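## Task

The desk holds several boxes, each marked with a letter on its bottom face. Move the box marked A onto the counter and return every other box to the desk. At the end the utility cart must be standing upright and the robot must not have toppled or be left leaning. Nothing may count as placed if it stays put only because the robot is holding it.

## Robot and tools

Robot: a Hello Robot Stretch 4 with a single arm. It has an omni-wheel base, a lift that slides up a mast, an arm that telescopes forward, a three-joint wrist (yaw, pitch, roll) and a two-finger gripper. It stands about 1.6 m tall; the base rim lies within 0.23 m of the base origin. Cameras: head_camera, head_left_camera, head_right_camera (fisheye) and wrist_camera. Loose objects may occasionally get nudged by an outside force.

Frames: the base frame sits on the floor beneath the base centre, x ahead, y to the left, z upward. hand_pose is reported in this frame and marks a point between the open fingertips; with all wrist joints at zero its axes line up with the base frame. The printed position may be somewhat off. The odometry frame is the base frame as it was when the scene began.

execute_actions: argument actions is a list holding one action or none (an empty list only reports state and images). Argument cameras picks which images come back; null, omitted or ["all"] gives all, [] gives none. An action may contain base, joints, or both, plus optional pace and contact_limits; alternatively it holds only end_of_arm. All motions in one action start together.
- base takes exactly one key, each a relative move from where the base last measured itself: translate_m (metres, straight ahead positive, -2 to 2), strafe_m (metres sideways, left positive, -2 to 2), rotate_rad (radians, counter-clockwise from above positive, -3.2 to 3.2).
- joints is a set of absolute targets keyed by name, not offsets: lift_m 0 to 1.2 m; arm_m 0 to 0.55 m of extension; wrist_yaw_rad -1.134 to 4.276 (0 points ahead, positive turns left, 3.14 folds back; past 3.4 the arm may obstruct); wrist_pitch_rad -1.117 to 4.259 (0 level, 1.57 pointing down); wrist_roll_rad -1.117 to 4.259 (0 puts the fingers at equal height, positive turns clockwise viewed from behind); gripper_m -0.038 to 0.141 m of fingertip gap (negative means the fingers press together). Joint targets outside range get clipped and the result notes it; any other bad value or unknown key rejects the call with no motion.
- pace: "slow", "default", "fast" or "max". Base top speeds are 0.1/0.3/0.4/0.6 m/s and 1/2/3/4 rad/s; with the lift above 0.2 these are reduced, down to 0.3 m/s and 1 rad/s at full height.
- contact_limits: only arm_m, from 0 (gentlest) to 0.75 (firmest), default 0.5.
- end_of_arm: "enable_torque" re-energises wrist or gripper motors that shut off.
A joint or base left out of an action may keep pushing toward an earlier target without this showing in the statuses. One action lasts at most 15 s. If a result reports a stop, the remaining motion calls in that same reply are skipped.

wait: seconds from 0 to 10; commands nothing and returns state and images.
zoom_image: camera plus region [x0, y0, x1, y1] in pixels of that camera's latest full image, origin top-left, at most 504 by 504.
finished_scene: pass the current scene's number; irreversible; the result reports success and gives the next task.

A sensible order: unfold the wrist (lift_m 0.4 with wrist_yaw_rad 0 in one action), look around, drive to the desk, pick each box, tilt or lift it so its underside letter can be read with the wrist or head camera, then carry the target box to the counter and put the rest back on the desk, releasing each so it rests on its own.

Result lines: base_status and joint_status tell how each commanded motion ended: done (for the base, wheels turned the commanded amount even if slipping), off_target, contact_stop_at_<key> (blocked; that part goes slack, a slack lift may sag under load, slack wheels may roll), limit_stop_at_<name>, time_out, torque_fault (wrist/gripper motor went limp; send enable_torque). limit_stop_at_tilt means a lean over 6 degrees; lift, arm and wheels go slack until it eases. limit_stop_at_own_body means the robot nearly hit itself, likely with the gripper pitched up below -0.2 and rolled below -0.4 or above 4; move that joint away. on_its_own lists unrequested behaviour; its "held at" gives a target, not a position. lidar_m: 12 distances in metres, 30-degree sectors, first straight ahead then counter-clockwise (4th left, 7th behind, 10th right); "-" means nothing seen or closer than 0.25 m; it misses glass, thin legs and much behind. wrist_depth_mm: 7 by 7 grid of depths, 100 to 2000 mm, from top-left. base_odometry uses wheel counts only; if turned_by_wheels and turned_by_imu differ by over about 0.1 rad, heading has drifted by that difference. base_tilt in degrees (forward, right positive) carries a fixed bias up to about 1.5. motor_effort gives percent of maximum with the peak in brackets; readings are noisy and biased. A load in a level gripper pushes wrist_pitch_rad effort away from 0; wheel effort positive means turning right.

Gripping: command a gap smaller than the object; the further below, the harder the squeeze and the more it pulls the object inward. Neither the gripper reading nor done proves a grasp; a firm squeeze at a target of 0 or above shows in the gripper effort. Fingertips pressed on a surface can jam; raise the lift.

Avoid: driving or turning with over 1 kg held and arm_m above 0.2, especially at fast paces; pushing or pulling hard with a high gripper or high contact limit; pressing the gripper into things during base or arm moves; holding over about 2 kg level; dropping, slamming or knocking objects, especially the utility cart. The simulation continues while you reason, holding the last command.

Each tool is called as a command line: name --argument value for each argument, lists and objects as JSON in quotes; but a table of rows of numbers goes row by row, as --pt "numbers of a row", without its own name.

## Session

execute_actions --actions '[]'

Scene clock: 0.00 s.
base_odometry: x=+0.000 y=+0.000 heading=+0.000 (m, m, rad; odometry frame)
turned_by_wheels: +0.000 (rad since the last result)
turned_by_imu: +0.000 (rad since the last result)
base_tilt: forward=+0.5 right=-0.2 (deg)
lidar_m: 1.96 1.98 1.75 1.88 2.30 2.34 1.90 1.44 1.46 1.15 1.02 1.02
base_status: not commanded
joint_positions: lift_m=+0.292 arm_m=+0.001 wrist_yaw_rad=+3.203 wrist_pitch_rad=+0.013 wrist_roll_rad=+0.012 gripper_m=+0.057
joint_status: not commanded
motor_effort: lift_m=+22 arm_m=-1 wrist_yaw_rad=+2 wrist_pitch_rad=-10 wrist_roll_rad=+2 gripper_m=-3 wheel_0=+0 wheel_1=+0 wheel_2=+0 (%)
hand_pose: x=-0.1215 y=+0.0694 z=+0.4669 quat_wxyz=(-0.031, -0.006, +0.006, +0.999) (m; base frame)
wrist_depth_mm: - - 138 - - - - / - - 129 - - - - / - - 132 219 - - - / 146 140 139 - - - - / 202 1708 1983 - - - - / 208 1464 195 1921 1661 - - / 213 1060 1160 147 1160 1308 1499
pictures: head_camera, head_left_camera, head_right_camera, wrist_camera
Images, in order (width x height): head_camera 420x560, head_left_camera 420x672, head_right_camera 420x672, wrist_camera 616x392.

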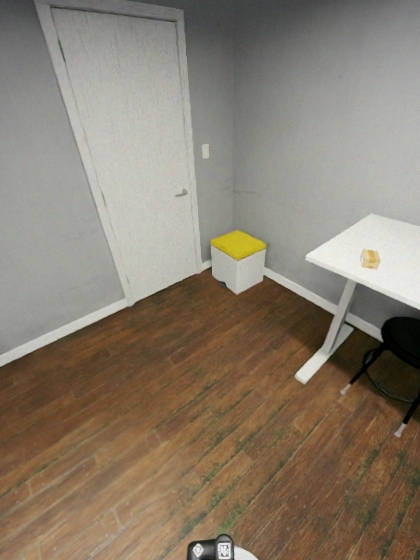

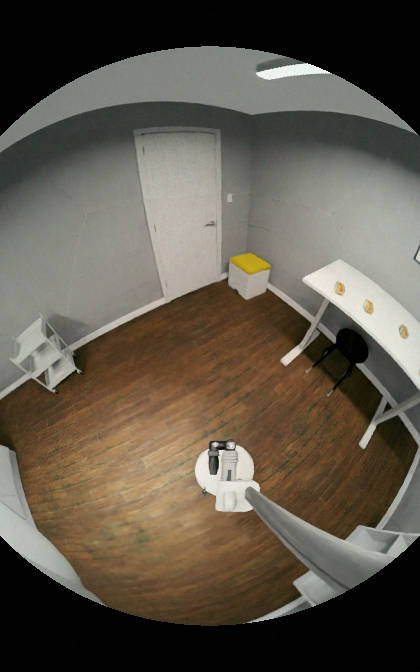

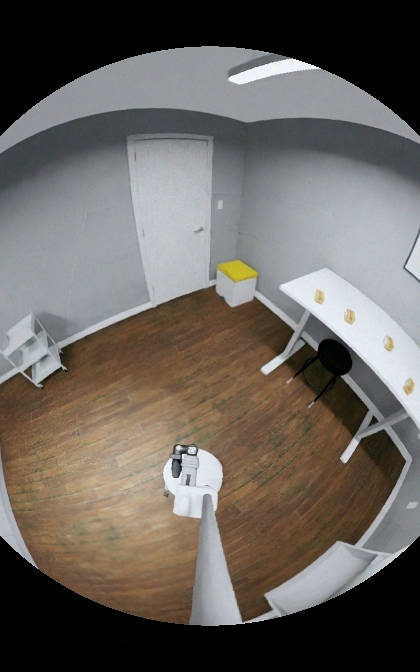

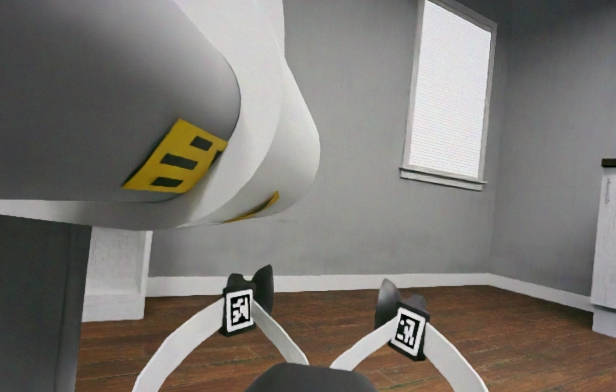

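execute_actions --actions '[{"base":{"rotate_rad":-0.9},"joints":{"lift_m":1.05,"wrist_yaw_rad":0,"gripper_m":0.14,"wrist_pitch_rad":0.7}}]' --cameras '["head_camera","wrist_camera"]'

Scene clock: 3.90 s.
base_odometry: x=+0.000 y=+0.000 heading=-0.899 (m, m, rad; odometry frame)
turned_by_wheels: -0.899 (rad since the last result)
turned_by_imu: -0.904 (rad since the last result)
base_tilt: forward=+0.5 right=-0.3 (deg)
lidar_m: 1.02 1.08 1.96 1.98 1.76 2.38 2.30 2.41 1.82 1.44 1.54 1.08
base_status: done
joint_positions: lift_m=+1.050 arm_m=+0.001 wrist_yaw_rad=+0.001 wrist_pitch_rad=+0.702 wrist_roll_rad=+0.012 gripper_m=+0.140
joint_status: all done
motor_effort: lift_m=+27(29) arm_m=-1(1) wrist_yaw_rad=-1(6) wrist_pitch_rad=-7(7) wrist_roll_rad=+1(2) gripper_m=-2(7) wheel_0=+5(12) wheel_1=+3(9) wheel_2=+5(10) (%)
hand_pose: x=+0.3923 y=-0.0873 z=+1.0416 quat_wxyz=(+0.939, +0.006, +0.344, -0.002) (m; base frame)
wrist_depth_mm: 1661 878 976 931 976 1078 1138 / 1808 1808 1756 1708 1661 842 831 / 1983 - 1863 1336 1808 1756 1618 / 1863 1983 1863 1708 1983 1863 1808 / 1618 1618 1618 1576 1708 1708 1756 / 1430 1366 1336 1464 1499 1464 1499 / 1229 1255 1281 150 1281 1229 1308
pictures: head_camera, wrist_camera
Images, in order (width x height): head_camera 420x560, wrist_camera 616x392.

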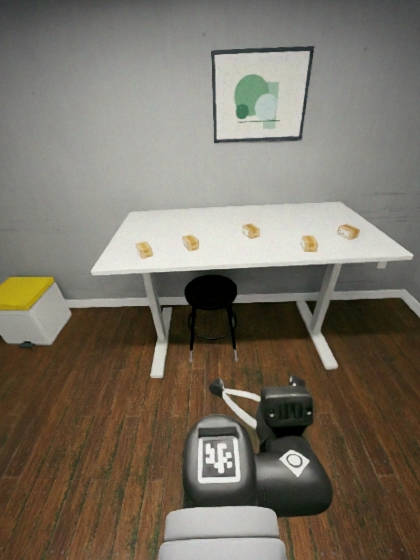

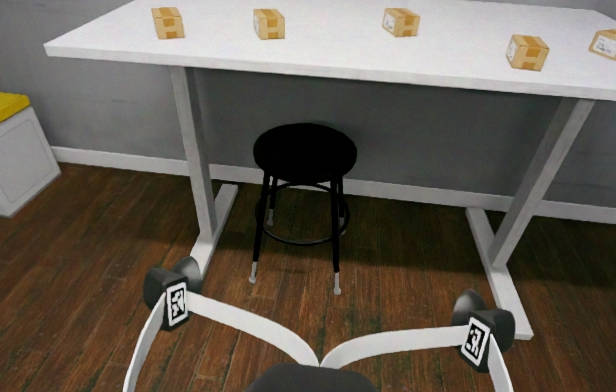

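execute_actions --actions '[{"base":{"rotate_rad":0.08}}]' --cameras '[]'

execute_actions --actions '[{"base":{"translate_m":0.42},"joints":{"arm_m":0.2}}]' --cameras '["head_camera","wrist_camera"]'

Scene clock: 4.77 s.
base_odometry: x=+0.000 y=+0.000 heading=-0.820 (m, m, rad; odometry frame)
turned_by_wheels: +0.079 (rad since the last result)
turned_by_imu: +0.079 (rad since the last result)
base_tilt: forward=+0.5 right=-0.2 (deg)
lidar_m: 1.02 1.10 2.00 1.97 1.74 2.35 2.30 2.29 1.46 1.43 1.38 1.05
base_status: done
joint_positions: lift_m=+1.050 arm_m=+0.001 wrist_yaw_rad=+0.000 wrist_pitch_rad=+0.702 wrist_roll_rad=+0.012 gripper_m=+0.140
joint_status: not commanded
motor_effort: lift_m=+27(27) arm_m=-1(2) wrist_yaw_rad=+0(0) wrist_pitch_rad=-8(8) wrist_roll_rad=+2(3) gripper_m=-1(3) wheel_0=-5(6) wheel_1=-2(6) wheel_2=-5(8) (%)
hand_pose: x=+0.3922 y=-0.0873 z=+1.0416 quat_wxyz=(+0.939, +0.006, +0.344, -0.002) (m; base frame)
wrist_depth_mm: 1808 946 917 946 1025 1078 1118 / 1921 1863 1808 1756 831 854 768 / 1756 - 1921 1397 1756 1708 1618 / 1921 1921 1921 1921 1921 1863 1708 / 1618 1661 1708 1708 1708 1708 1661 / 1430 1366 1336 1464 1499 1499 1537 / 1255 1229 1255 150 1255 1255 1336
pictures: none
No camera images: the call's "cameras" was empty. Leave "cameras" out to get every camera's image.

Scene clock: 7.63 s.
base_odometry: x=+0.286 y=-0.307 heading=-0.820 (m, m, rad; odometry frame)
turned_by_wheels: +0.000 (rad since the last result)
turned_by_imu: +0.000 (rad since the last result)
base_tilt: forward=+0.5 right=-0.3 (deg)
lidar_m: 0.60 0.68 1.66 1.91 1.96 2.19 2.73 2.33 1.52 1.48 0.82 0.63
base_status: done
joint_positions: lift_m=+1.050 arm_m=+0.199 wrist_yaw_rad=+0.000 wrist_pitch_rad=+0.702 wrist_roll_rad=+0.012 gripper_m=+0.140
joint_status: all done
motor_effort: lift_m=+26(27) arm_m=+5(5) wrist_yaw_rad=+1(1) wrist_pitch_rad=-8(8) wrist_roll_rad=+2(2) gripper_m=+1(1) wheel_0=+5(13) wheel_1=+2(11) wheel_2=-4(15) (%)
hand_pose: x=+0.5905 y=-0.0874 z=+1.0416 quat_wxyz=(+0.939, +0.006, +0.344, -0.002) (m; base frame)
wrist_depth_mm: 1098 1008 946 917 878 854 820 / 661 683 691 715 723 750 768 / 445 530 535 549 564 539 569 / 402 430 415 445 455 459 455 / 364 370 375 379 387 387 392 / 1336 325 314 327 330 327 338 / 1255 1255 1205 150 298 287 296
pictures: head_camera, wrist_camera
Images, in order (width x height): head_camera 420x560, wrist_camera 616x392.

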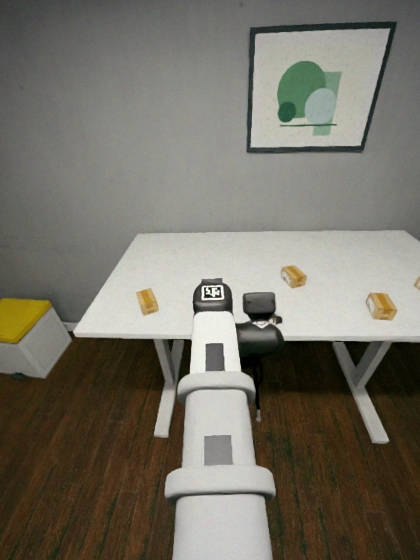

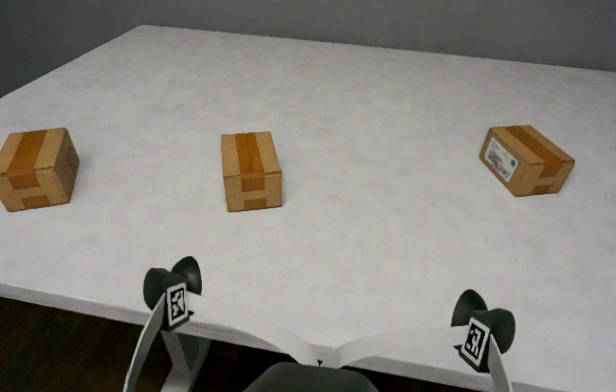

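execute_actions --actions '[{"base":{"strafe_m":0.10},"joints":{"lift_m":0.995}}]' --cameras '["wrist_camera"]'

Scene clock: 9.17 s.
base_odometry: x=+0.360 y=-0.239 heading=-0.820 (m, m, rad; odometry frame)
turned_by_wheels: +0.000 (rad since the last result)
turned_by_imu: +0.000 (rad since the last result)
base_tilt: forward=+0.4 right=-0.1 (deg)
lidar_m: 0.61 0.66 1.58 1.81 1.88 2.10 2.71 2.48 1.61 1.59 0.83 0.64
base_status: done
joint_positions: lift_m=+0.995 arm_m=+0.199 wrist_yaw_rad=+0.000 wrist_pitch_rad=+0.702 wrist_roll_rad=+0.012 gripper_m=+0.140
joint_status: all done
motor_effort: lift_m=+15(25) arm_m=+4(4) wrist_yaw_rad=+2(1) wrist_pitch_rad=-8(8) wrist_roll_rad=+2(1) gripper_m=+1(1) wheel_0=-2(11) wheel_1=+0(10) wheel_2=+0(2) (%)
hand_pose: x=+0.5905 y=-0.0874 z=+0.9875 quat_wxyz=(+0.939, +0.006, +0.344, -0.002) (m; base frame)
wrist_depth_mm: 1098 820 788 809 831 842 809 / 535 544 554 569 580 603 621 / 402 362 436 404 430 459 466 / 345 351 355 362 364 373 377 / 310 300 301 304 309 314 317 / 1366 1336 282 282 276 263 272 / 1182 1182 1205 150 661 683 1205
pictures: wrist_camera
Images, in order (width x height): wrist_camera 616x392.

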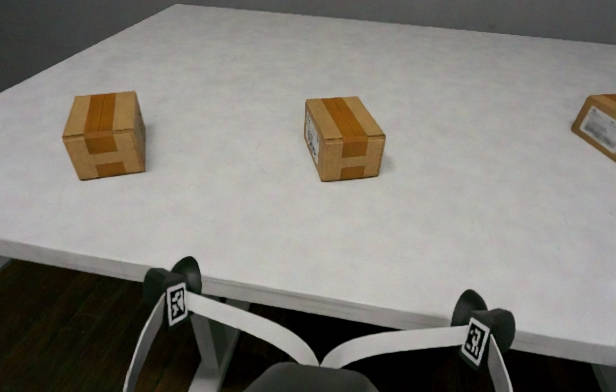

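execute_actions --actions '[{"joints":{"arm_m":0.405,"lift_m":0.99}}]' --cameras '["wrist_camera"]'

execute_actions --actions '[{"joints":{"gripper_m":0.0}}]' --cameras '["wrist_camera"]'

execute_actions --actions '[{"joints":{"lift_m":1.08}}]' --cameras '[]'

execute_actions --actions '[{"joints":{"wrist_roll_rad":3.14,"arm_m":0.0,"wrist_pitch_rad":-0.9}}]' --cameras '["head_camera"]'

Scene clock: 11.00 s.
base_odometry: x=+0.360 y=-0.239 heading=-0.820 (m, m, rad; odometry frame)
turned_by_wheels: +0.000 (rad since the last result)
turned_by_imu: -0.001 (rad since the last result)
base_tilt: forward=+0.5 right=-0.3 (deg)
lidar_m: 0.61 0.67 1.58 1.81 1.88 2.10 2.70 2.51 1.61 1.59 0.84 0.63
base_status: not commanded
joint_positions: lift_m=+0.990 arm_m=+0.404 wrist_yaw_rad=+0.000 wrist_pitch_rad=+0.702 wrist_roll_rad=+0.012 gripper_m=+0.140
joint_status: all done
motor_effort: lift_m=+15(15) arm_m=+4(5) wrist_yaw_rad=+1(1) wrist_pitch_rad=-8(8) wrist_roll_rad=+3(3) gripper_m=+0(1) wheel_0=-2(2) wheel_1=+0(0) wheel_2=+0(0) (%)
hand_pose: x=+0.7955 y=-0.0874 z=+0.9825 quat_wxyz=(+0.939, +0.006, +0.344, -0.002) (m; base frame)
wrist_depth_mm: 878 778 768 732 707 683 654 / 525 530 549 554 569 585 603 / 410 413 424 430 439 449 459 / 336 342 345 353 357 362 368 / 286 289 293 230 293 304 307 / 249 243 240 204 206 255 265 / 220 221 224 150 218 220 232
pictures: wrist_camera
Images, in order (width x height): wrist_camera 616x392.

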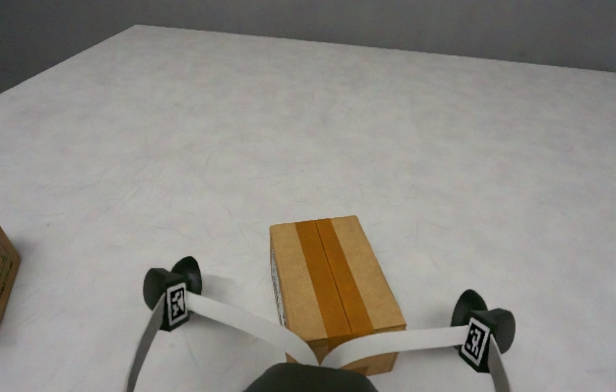

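Scene clock: 13.37 s.
base_odometry: x=+0.360 y=-0.239 heading=-0.820 (m, m, rad; odometry frame)
turned_by_wheels: +0.000 (rad since the last result)
turned_by_imu: -0.001 (rad since the last result)
base_tilt: forward=+0.5 right=-0.2 (deg)
lidar_m: 0.61 0.66 1.57 1.81 1.88 2.12 2.70 2.47 1.62 1.58 0.84 0.64
base_status: not commanded
joint_positions: lift_m=+0.990 arm_m=+0.404 wrist_yaw_rad=+0.000 wrist_pitch_rad=+0.702 wrist_roll_rad=+0.012 gripper_m=+0.001
joint_status: all done
motor_effort: lift_m=+15(15) arm_m=+4(4) wrist_yaw_rad=+1(2) wrist_pitch_rad=-10(10) wrist_roll_rad=+2(2) gripper_m=-25(24) wheel_0=-2(2) wheel_1=+0(0) wheel_2=+0(0) (%)
hand_pose: x=+0.7954 y=-0.0874 z=+0.9823 quat_wxyz=(+0.939, +0.006, +0.344, -0.002) (m; base frame)
wrist_depth_mm: 878 788 759 732 707 683 654 / 512 530 544 554 564 580 597 / 407 413 421 427 436 449 455 / 336 340 343 351 359 362 366 / 285 289 293 216 291 304 307 / 248 251 185 186 193 263 264 / 219 216 220 170 174 167 232
pictures: wrist_camera
Images, in order (width x height): wrist_camera 616x392.

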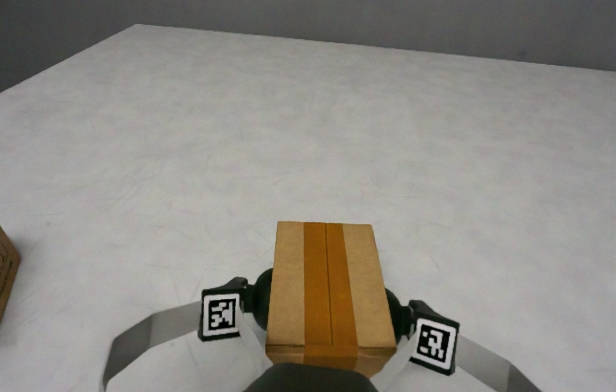

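Scene clock: 14.73 s.
base_odometry: x=+0.360 y=-0.239 heading=-0.820 (m, m, rad; odometry frame)
turned_by_wheels: +0.000 (rad since the last result)
turned_by_imu: +0.000 (rad since the last result)
base_tilt: forward=+0.5 right=-0.3 (deg)
lidar_m: 0.58 0.65 1.57 1.80 1.87 2.10 2.71 2.48 1.62 1.59 0.82 0.63
base_status: not commanded
joint_positions: lift_m=+1.079 arm_m=+0.404 wrist_yaw_rad=+0.000 wrist_pitch_rad=+0.702 wrist_roll_rad=+0.012 gripper_m=+0.001
joint_status: all done
motor_effort: lift_m=+27(30) arm_m=+4(5) wrist_yaw_rad=+2(1) wrist_pitch_rad=-10(10) wrist_roll_rad=+3(3) gripper_m=-26(24) wheel_0=-2(1) wheel_1=+0(0) wheel_2=+0(0) (%)
hand_pose: x=+0.7953 y=-0.0874 z=+1.0713 quat_wxyz=(+0.939, +0.006, +0.344, -0.002) (m; base frame)
wrist_depth_mm: 878 831 788 759 715 676 654 / 960 788 759 788 759 732 723 / 1042 585 597 603 621 621 640 / 473 484 484 492 496 508 517 / 402 404 413 218 410 427 433 / 334 353 185 186 193 368 373 / 283 303 309 170 175 167 325
pictures: none
No camera images: the call's "cameras" was empty. Leave "cameras" out to get every camera's image.

Scene clock: 17.17 s.
base_odometry: x=+0.360 y=-0.239 heading=-0.820 (m, m, rad; odometry frame)
turned_by_wheels: +0.000 (rad since the last result)
turned_by_imu: -0.001 (rad since the last result)
base_tilt: forward=+0.4 right=-0.3 (deg)
lidar_m: 0.62 0.65 1.56 1.80 1.87 2.11 2.70 2.48 1.63 1.59 0.83 0.63
base_status: not commanded
joint_positions: lift_m=+1.079 arm_m=+0.001 wrist_yaw_rad=+0.000 wrist_pitch_rad=-0.898 wrist_roll_rad=+3.140 gripper_m=+0.001
joint_status: all done
motor_effort: lift_m=+27(27) arm_m=-4(5) wrist_yaw_rad=+1(0) wrist_pitch_rad=-10(19) wrist_roll_rad=+4(9) gripper_m=-21(26) wheel_0=-1(2) wheel_1=+0(0) wheel_2=+0(0) (%)
hand_pose: x=+0.3522 y=-0.0874 z=+1.4833 quat_wxyz=(+0.001, +0.901, +0.000, +0.434) (m; base frame)
wrist_depth_mm: 1255 1255 1229 1205 1205 1205 1205 / 1430 1397 1430 1397 1397 1366 1336 / 1576 1618 1618 1576 1537 1537 1537 / 1499 1499 1499 1499 1576 1576 1576 / 1336 1366 1336 216 1366 1366 1397 / 1205 1229 185 186 193 1229 1281 / 1118 1078 1098 170 175 168 1138
pictures: head_camera
Images, in order (width x height): head_camera 420x560.

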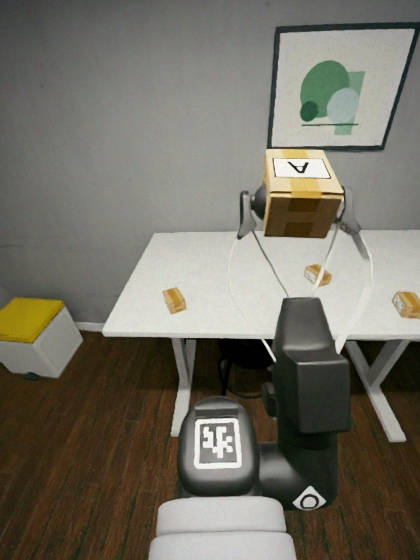

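A, lucky.

execute_actions --actions '[{"base":{"rotate_rad":3.14},"joints":{"wrist_pitch_rad":0.7,"wrist_roll_rad":0,"lift_m":1.15}}]' --cameras '["head_camera"]'

Scene clock: 20.90 s.
base_odometry: x=+0.359 y=-0.239 heading=+2.319 (m, m, rad; odometry frame)
turned_by_wheels: +3.139 (rad since the last result)
turned_by_imu: +3.152 (rad since the last result)
base_tilt: forward=+0.4 right=-0.2 (deg)
lidar_m: 2.68 2.47 1.62 1.60 0.83 0.64 0.61 0.68 1.59 1.80 1.86 2.09
base_status: done
joint_positions: lift_m=+1.150 arm_m=+0.001 wrist_yaw_rad=+0.000 wrist_pitch_rad=+0.702 wrist_roll_rad=+0.000 gripper_m=+0.001
joint_status: all done
motor_effort: lift_m=+27(27) arm_m=-4(4) wrist_yaw_rad=+1(2) wrist_pitch_rad=-10(11) wrist_roll_rad=+2(1) gripper_m=-22(23) wheel_0=-5(7) wheel_1=-3(6) wheel_2=-6(10) (%)
hand_pose: x=+0.3925 y=-0.0874 z=+1.1414 quat_wxyz=(+0.939, +0.000, +0.344, +0.000) (m; base frame)
wrist_depth_mm: - - - - - - - / - - - - - - - / - - - - - - - / - - - - - - - / 1708 1808 1808 217 1808 1863 1983 / 1499 1576 185 186 193 1661 1661 / 1308 1308 1366 170 175 167 1430
pictures: head_camera
Images, in order (width x height): head_camera 420x560.

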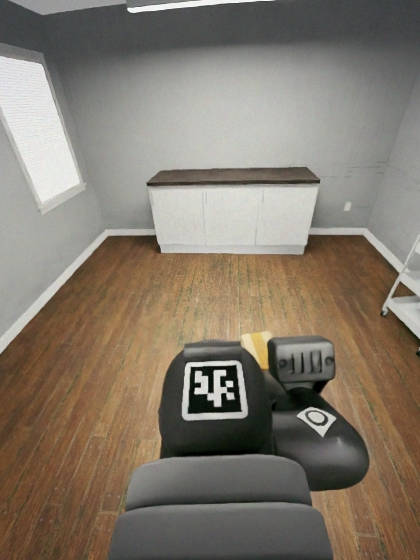

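execute_actions --actions '[{"base":{"translate_m":2.0},"pace":"fast"}]' --cameras '[]'

execute_actions --actions '[{"joints":{"arm_m":0.5}}]' --cameras '["wrist_camera"]'

Scene clock: 28.83 s.
base_odometry: x=-1.001 y=+1.227 heading=+2.319 (m, m, rad; odometry frame)
turned_by_wheels: +0.000 (rad since the last result)
turned_by_imu: +0.001 (rad since the last result)
base_tilt: forward=+0.6 right=-0.3 (deg)
lidar_m: 0.69 0.76 1.73 1.71 1.86 2.32 3.44 2.64 1.50 1.65 0.91 0.71
base_status: done
joint_positions: lift_m=+1.150 arm_m=+0.001 wrist_yaw_rad=+0.000 wrist_pitch_rad=+0.703 wrist_roll_rad=+0.000 gripper_m=+0.001
joint_status: not commanded
motor_effort: lift_m=+27(26) arm_m=-4(4) wrist_yaw_rad=+2(2) wrist_pitch_rad=-10(10) wrist_roll_rad=+3(3) gripper_m=-25(22) wheel_0=+5(12) wheel_1=+2(7) wheel_2=-2(16) (%)
hand_pose: x=+0.3925 y=-0.0874 z=+1.1413 quat_wxyz=(+0.939, +0.000, +0.344, +0.000) (m; base frame)
wrist_depth_mm: 1229 1182 1098 1078 1008 960 946 / 1366 1008 1042 1078 1060 1025 1008 / 768 788 809 831 842 866 878 / 798 707 676 676 683 707 715 / 960 854 768 217 621 603 597 / 1430 976 185 186 193 676 640 / 1336 1182 1098 170 174 167 723
pictures: none
No camera images: the call's "cameras" was empty. Leave "cameras" out to get every camera's image.

Scene clock: 31.37 s.
base_odometry: x=-1.001 y=+1.227 heading=+2.319 (m, m, rad; odometry frame)
turned_by_wheels: +0.000 (rad since the last result)
turned_by_imu: -0.001 (rad since the last result)
base_tilt: forward=+0.6 right=-0.2 (deg)
lidar_m: 0.69 0.77 1.74 1.71 1.85 2.31 3.43 2.66 1.52 1.64 0.91 0.72
base_status: not commanded
joint_positions: lift_m=+1.150 arm_m=+0.499 wrist_yaw_rad=+0.000 wrist_pitch_rad=+0.703 wrist_roll_rad=+0.000 gripper_m=+0.001
joint_status: all done
motor_effort: lift_m=+27(26) arm_m=+4(4) wrist_yaw_rad=+1(1) wrist_pitch_rad=-10(11) wrist_roll_rad=+2(2) gripper_m=-23(22) wheel_0=+5(5) wheel_1=+2(2) wheel_2=-2(2) (%)
hand_pose: x=+0.8903 y=-0.0874 z=+1.1413 quat_wxyz=(+0.939, +0.000, +0.344, +0.000) (m; base frame)
wrist_depth_mm: 668 640 603 580 549 525 504 / 750 715 668 634 597 569 544 / 768 759 750 699 668 627 603 / 627 647 654 668 683 676 661 / 539 544 559 217 554 580 591 / 469 477 185 186 193 504 508 / 415 410 418 170 174 168 445
pictures: wrist_camera
Images, in order (width x height): wrist_camera 616x392.

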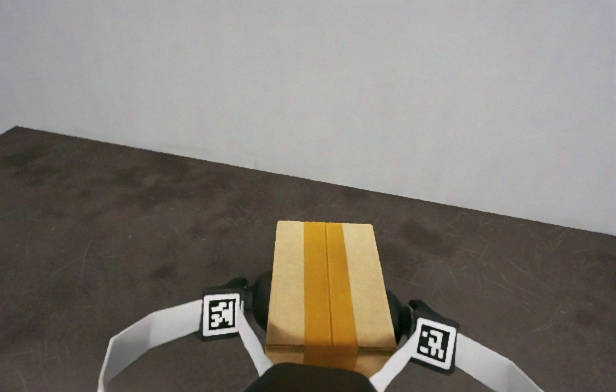

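execute_actions --actions '[{"joints":{"lift_m":0.955}}]' --cameras '[]'

execute_actions --actions '[{"joints":{"gripper_m":0.14}}]' --cameras '[]'

execute_actions --actions '[{"joints":{"arm_m":0.2,"lift_m":1.0}}]' --cameras '["wrist_camera"]'

finished_scene --scene 2

Scene clock: 33.37 s.
base_odometry: x=-1.001 y=+1.227 heading=+2.319 (m, m, rad; odometry frame)
turned_by_wheels: +0.000 (rad since the last result)
turned_by_imu: -0.001 (rad since the last result)
base_tilt: forward=+0.5 right=-0.2 (deg)
lidar_m: 0.69 0.77 1.72 1.70 1.85 2.30 3.43 2.63 1.51 1.64 0.92 0.71
base_status: not commanded
joint_positions: lift_m=+0.955 arm_m=+0.499 wrist_yaw_rad=+0.000 wrist_pitch_rad=+0.703 wrist_roll_rad=+0.000 gripper_m=+0.001
joint_status: all done
motor_effort: lift_m=+16(23) arm_m=+5(5) wrist_yaw_rad=+2(1) wrist_pitch_rad=-11(11) wrist_roll_rad=+2(1) gripper_m=-25(25) wheel_0=+5(5) wheel_1=+2(2) wheel_2=-2(2) (%)
hand_pose: x=+0.8903 y=-0.0874 z=+0.9472 quat_wxyz=(+0.939, +0.000, +0.344, +0.000) (m; base frame)
wrist_depth_mm: 661 640 615 580 554 525 504 / 517 535 544 564 574 564 544 / 410 418 430 439 445 455 469 / 340 345 351 357 364 370 377 / 289 294 297 218 297 314 315 / 251 255 185 186 193 271 271 / 223 220 224 170 174 167 238
pictures: none
No camera images: the call's "cameras" was empty. Leave "cameras" out to get every camera's image.

Scene clock: 35.73 s.
base_odometry: x=-1.001 y=+1.227 heading=+2.319 (m, m, rad; odometry frame)
turned_by_wheels: +0.000 (rad since the last result)
turned_by_imu: -0.001 (rad since the last result)
base_tilt: forward=+0.5 right=-0.2 (deg)
lidar_m: 0.69 0.76 1.73 1.71 1.84 2.31 3.44 2.64 1.50 1.67 0.90 0.72
base_status: not commanded
joint_positions: lift_m=+0.955 arm_m=+0.499 wrist_yaw_rad=+0.000 wrist_pitch_rad=+0.702 wrist_roll_rad=+0.000 gripper_m=+0.140
joint_status: all done
motor_effort: lift_m=+16(16) arm_m=+5(4) wrist_yaw_rad=+0(1) wrist_pitch_rad=-10(11) wrist_roll_rad=+3(3) gripper_m=-1(26) wheel_0=+5(5) wheel_1=+2(2) wheel_2=-2(2) (%)
hand_pose: x=+0.8903 y=-0.0874 z=+0.9473 quat_wxyz=(+0.939, +0.000, +0.344, +0.000) (m; base frame)
wrist_depth_mm: 654 640 603 580 554 525 504 / 521 535 549 564 574 569 544 / 413 421 430 439 449 459 473 / 342 345 351 357 366 370 379 / 289 294 298 236 307 312 315 / 252 248 245 204 260 263 273 / 222 224 229 150 224 225 239
pictures: none
No camera images: the call's "cameras" was empty. Leave "cameras" out to get every camera's image.

Scene clock: 37.73 s.
base_odometry: x=-1.001 y=+1.227 heading=+2.319 (m, m, rad; odometry frame)
turned_by_wheels: +0.000 (rad since the last result)
turned_by_imu: -0.001 (rad since the last result)
base_tilt: forward=+0.4 right=-0.2 (deg)
lidar_m: 0.69 0.76 1.72 1.70 1.86 2.33 3.42 2.65 1.52 1.64 0.92 0.70
base_status: not commanded
joint_positions: lift_m=+1.000 arm_m=+0.201 wrist_yaw_rad=+0.000 wrist_pitch_rad=+0.702 wrist_roll_rad=+0.000 gripper_m=+0.140
joint_status: all done
motor_effort: lift_m=+27(28) arm_m=-4(5) wrist_yaw_rad=+2(1) wrist_pitch_rad=-9(10) wrist_roll_rad=+3(2) gripper_m=-4(1) wheel_0=+6(6) wheel_1=+2(2) wheel_2=-2(2) (%)
hand_pose: x=+0.5919 y=-0.0874 z=+0.9914 quat_wxyz=(+0.939, +0.000, +0.344, +0.000) (m; base frame)
wrist_depth_mm: 931 891 878 842 820 788 768 / 627 640 661 683 699 715 741 / 492 504 517 484 535 554 564 / 436 418 424 433 439 449 459 / 539 480 402 384 370 375 382 / 654 564 469 466 427 343 345 / 842 699 627 150 488 430 424
pictures: wrist_camera
Images, in order (width x height): wrist_camera 616x392.

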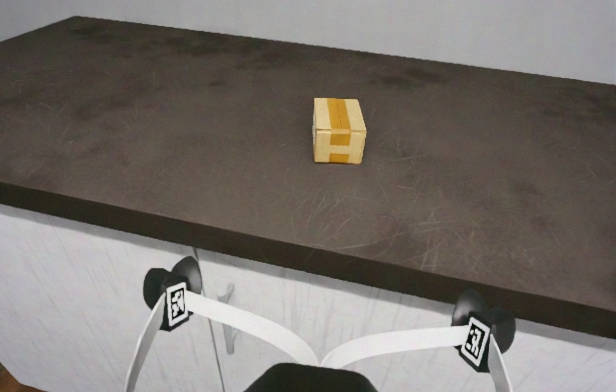

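The scene is finished: the task was done.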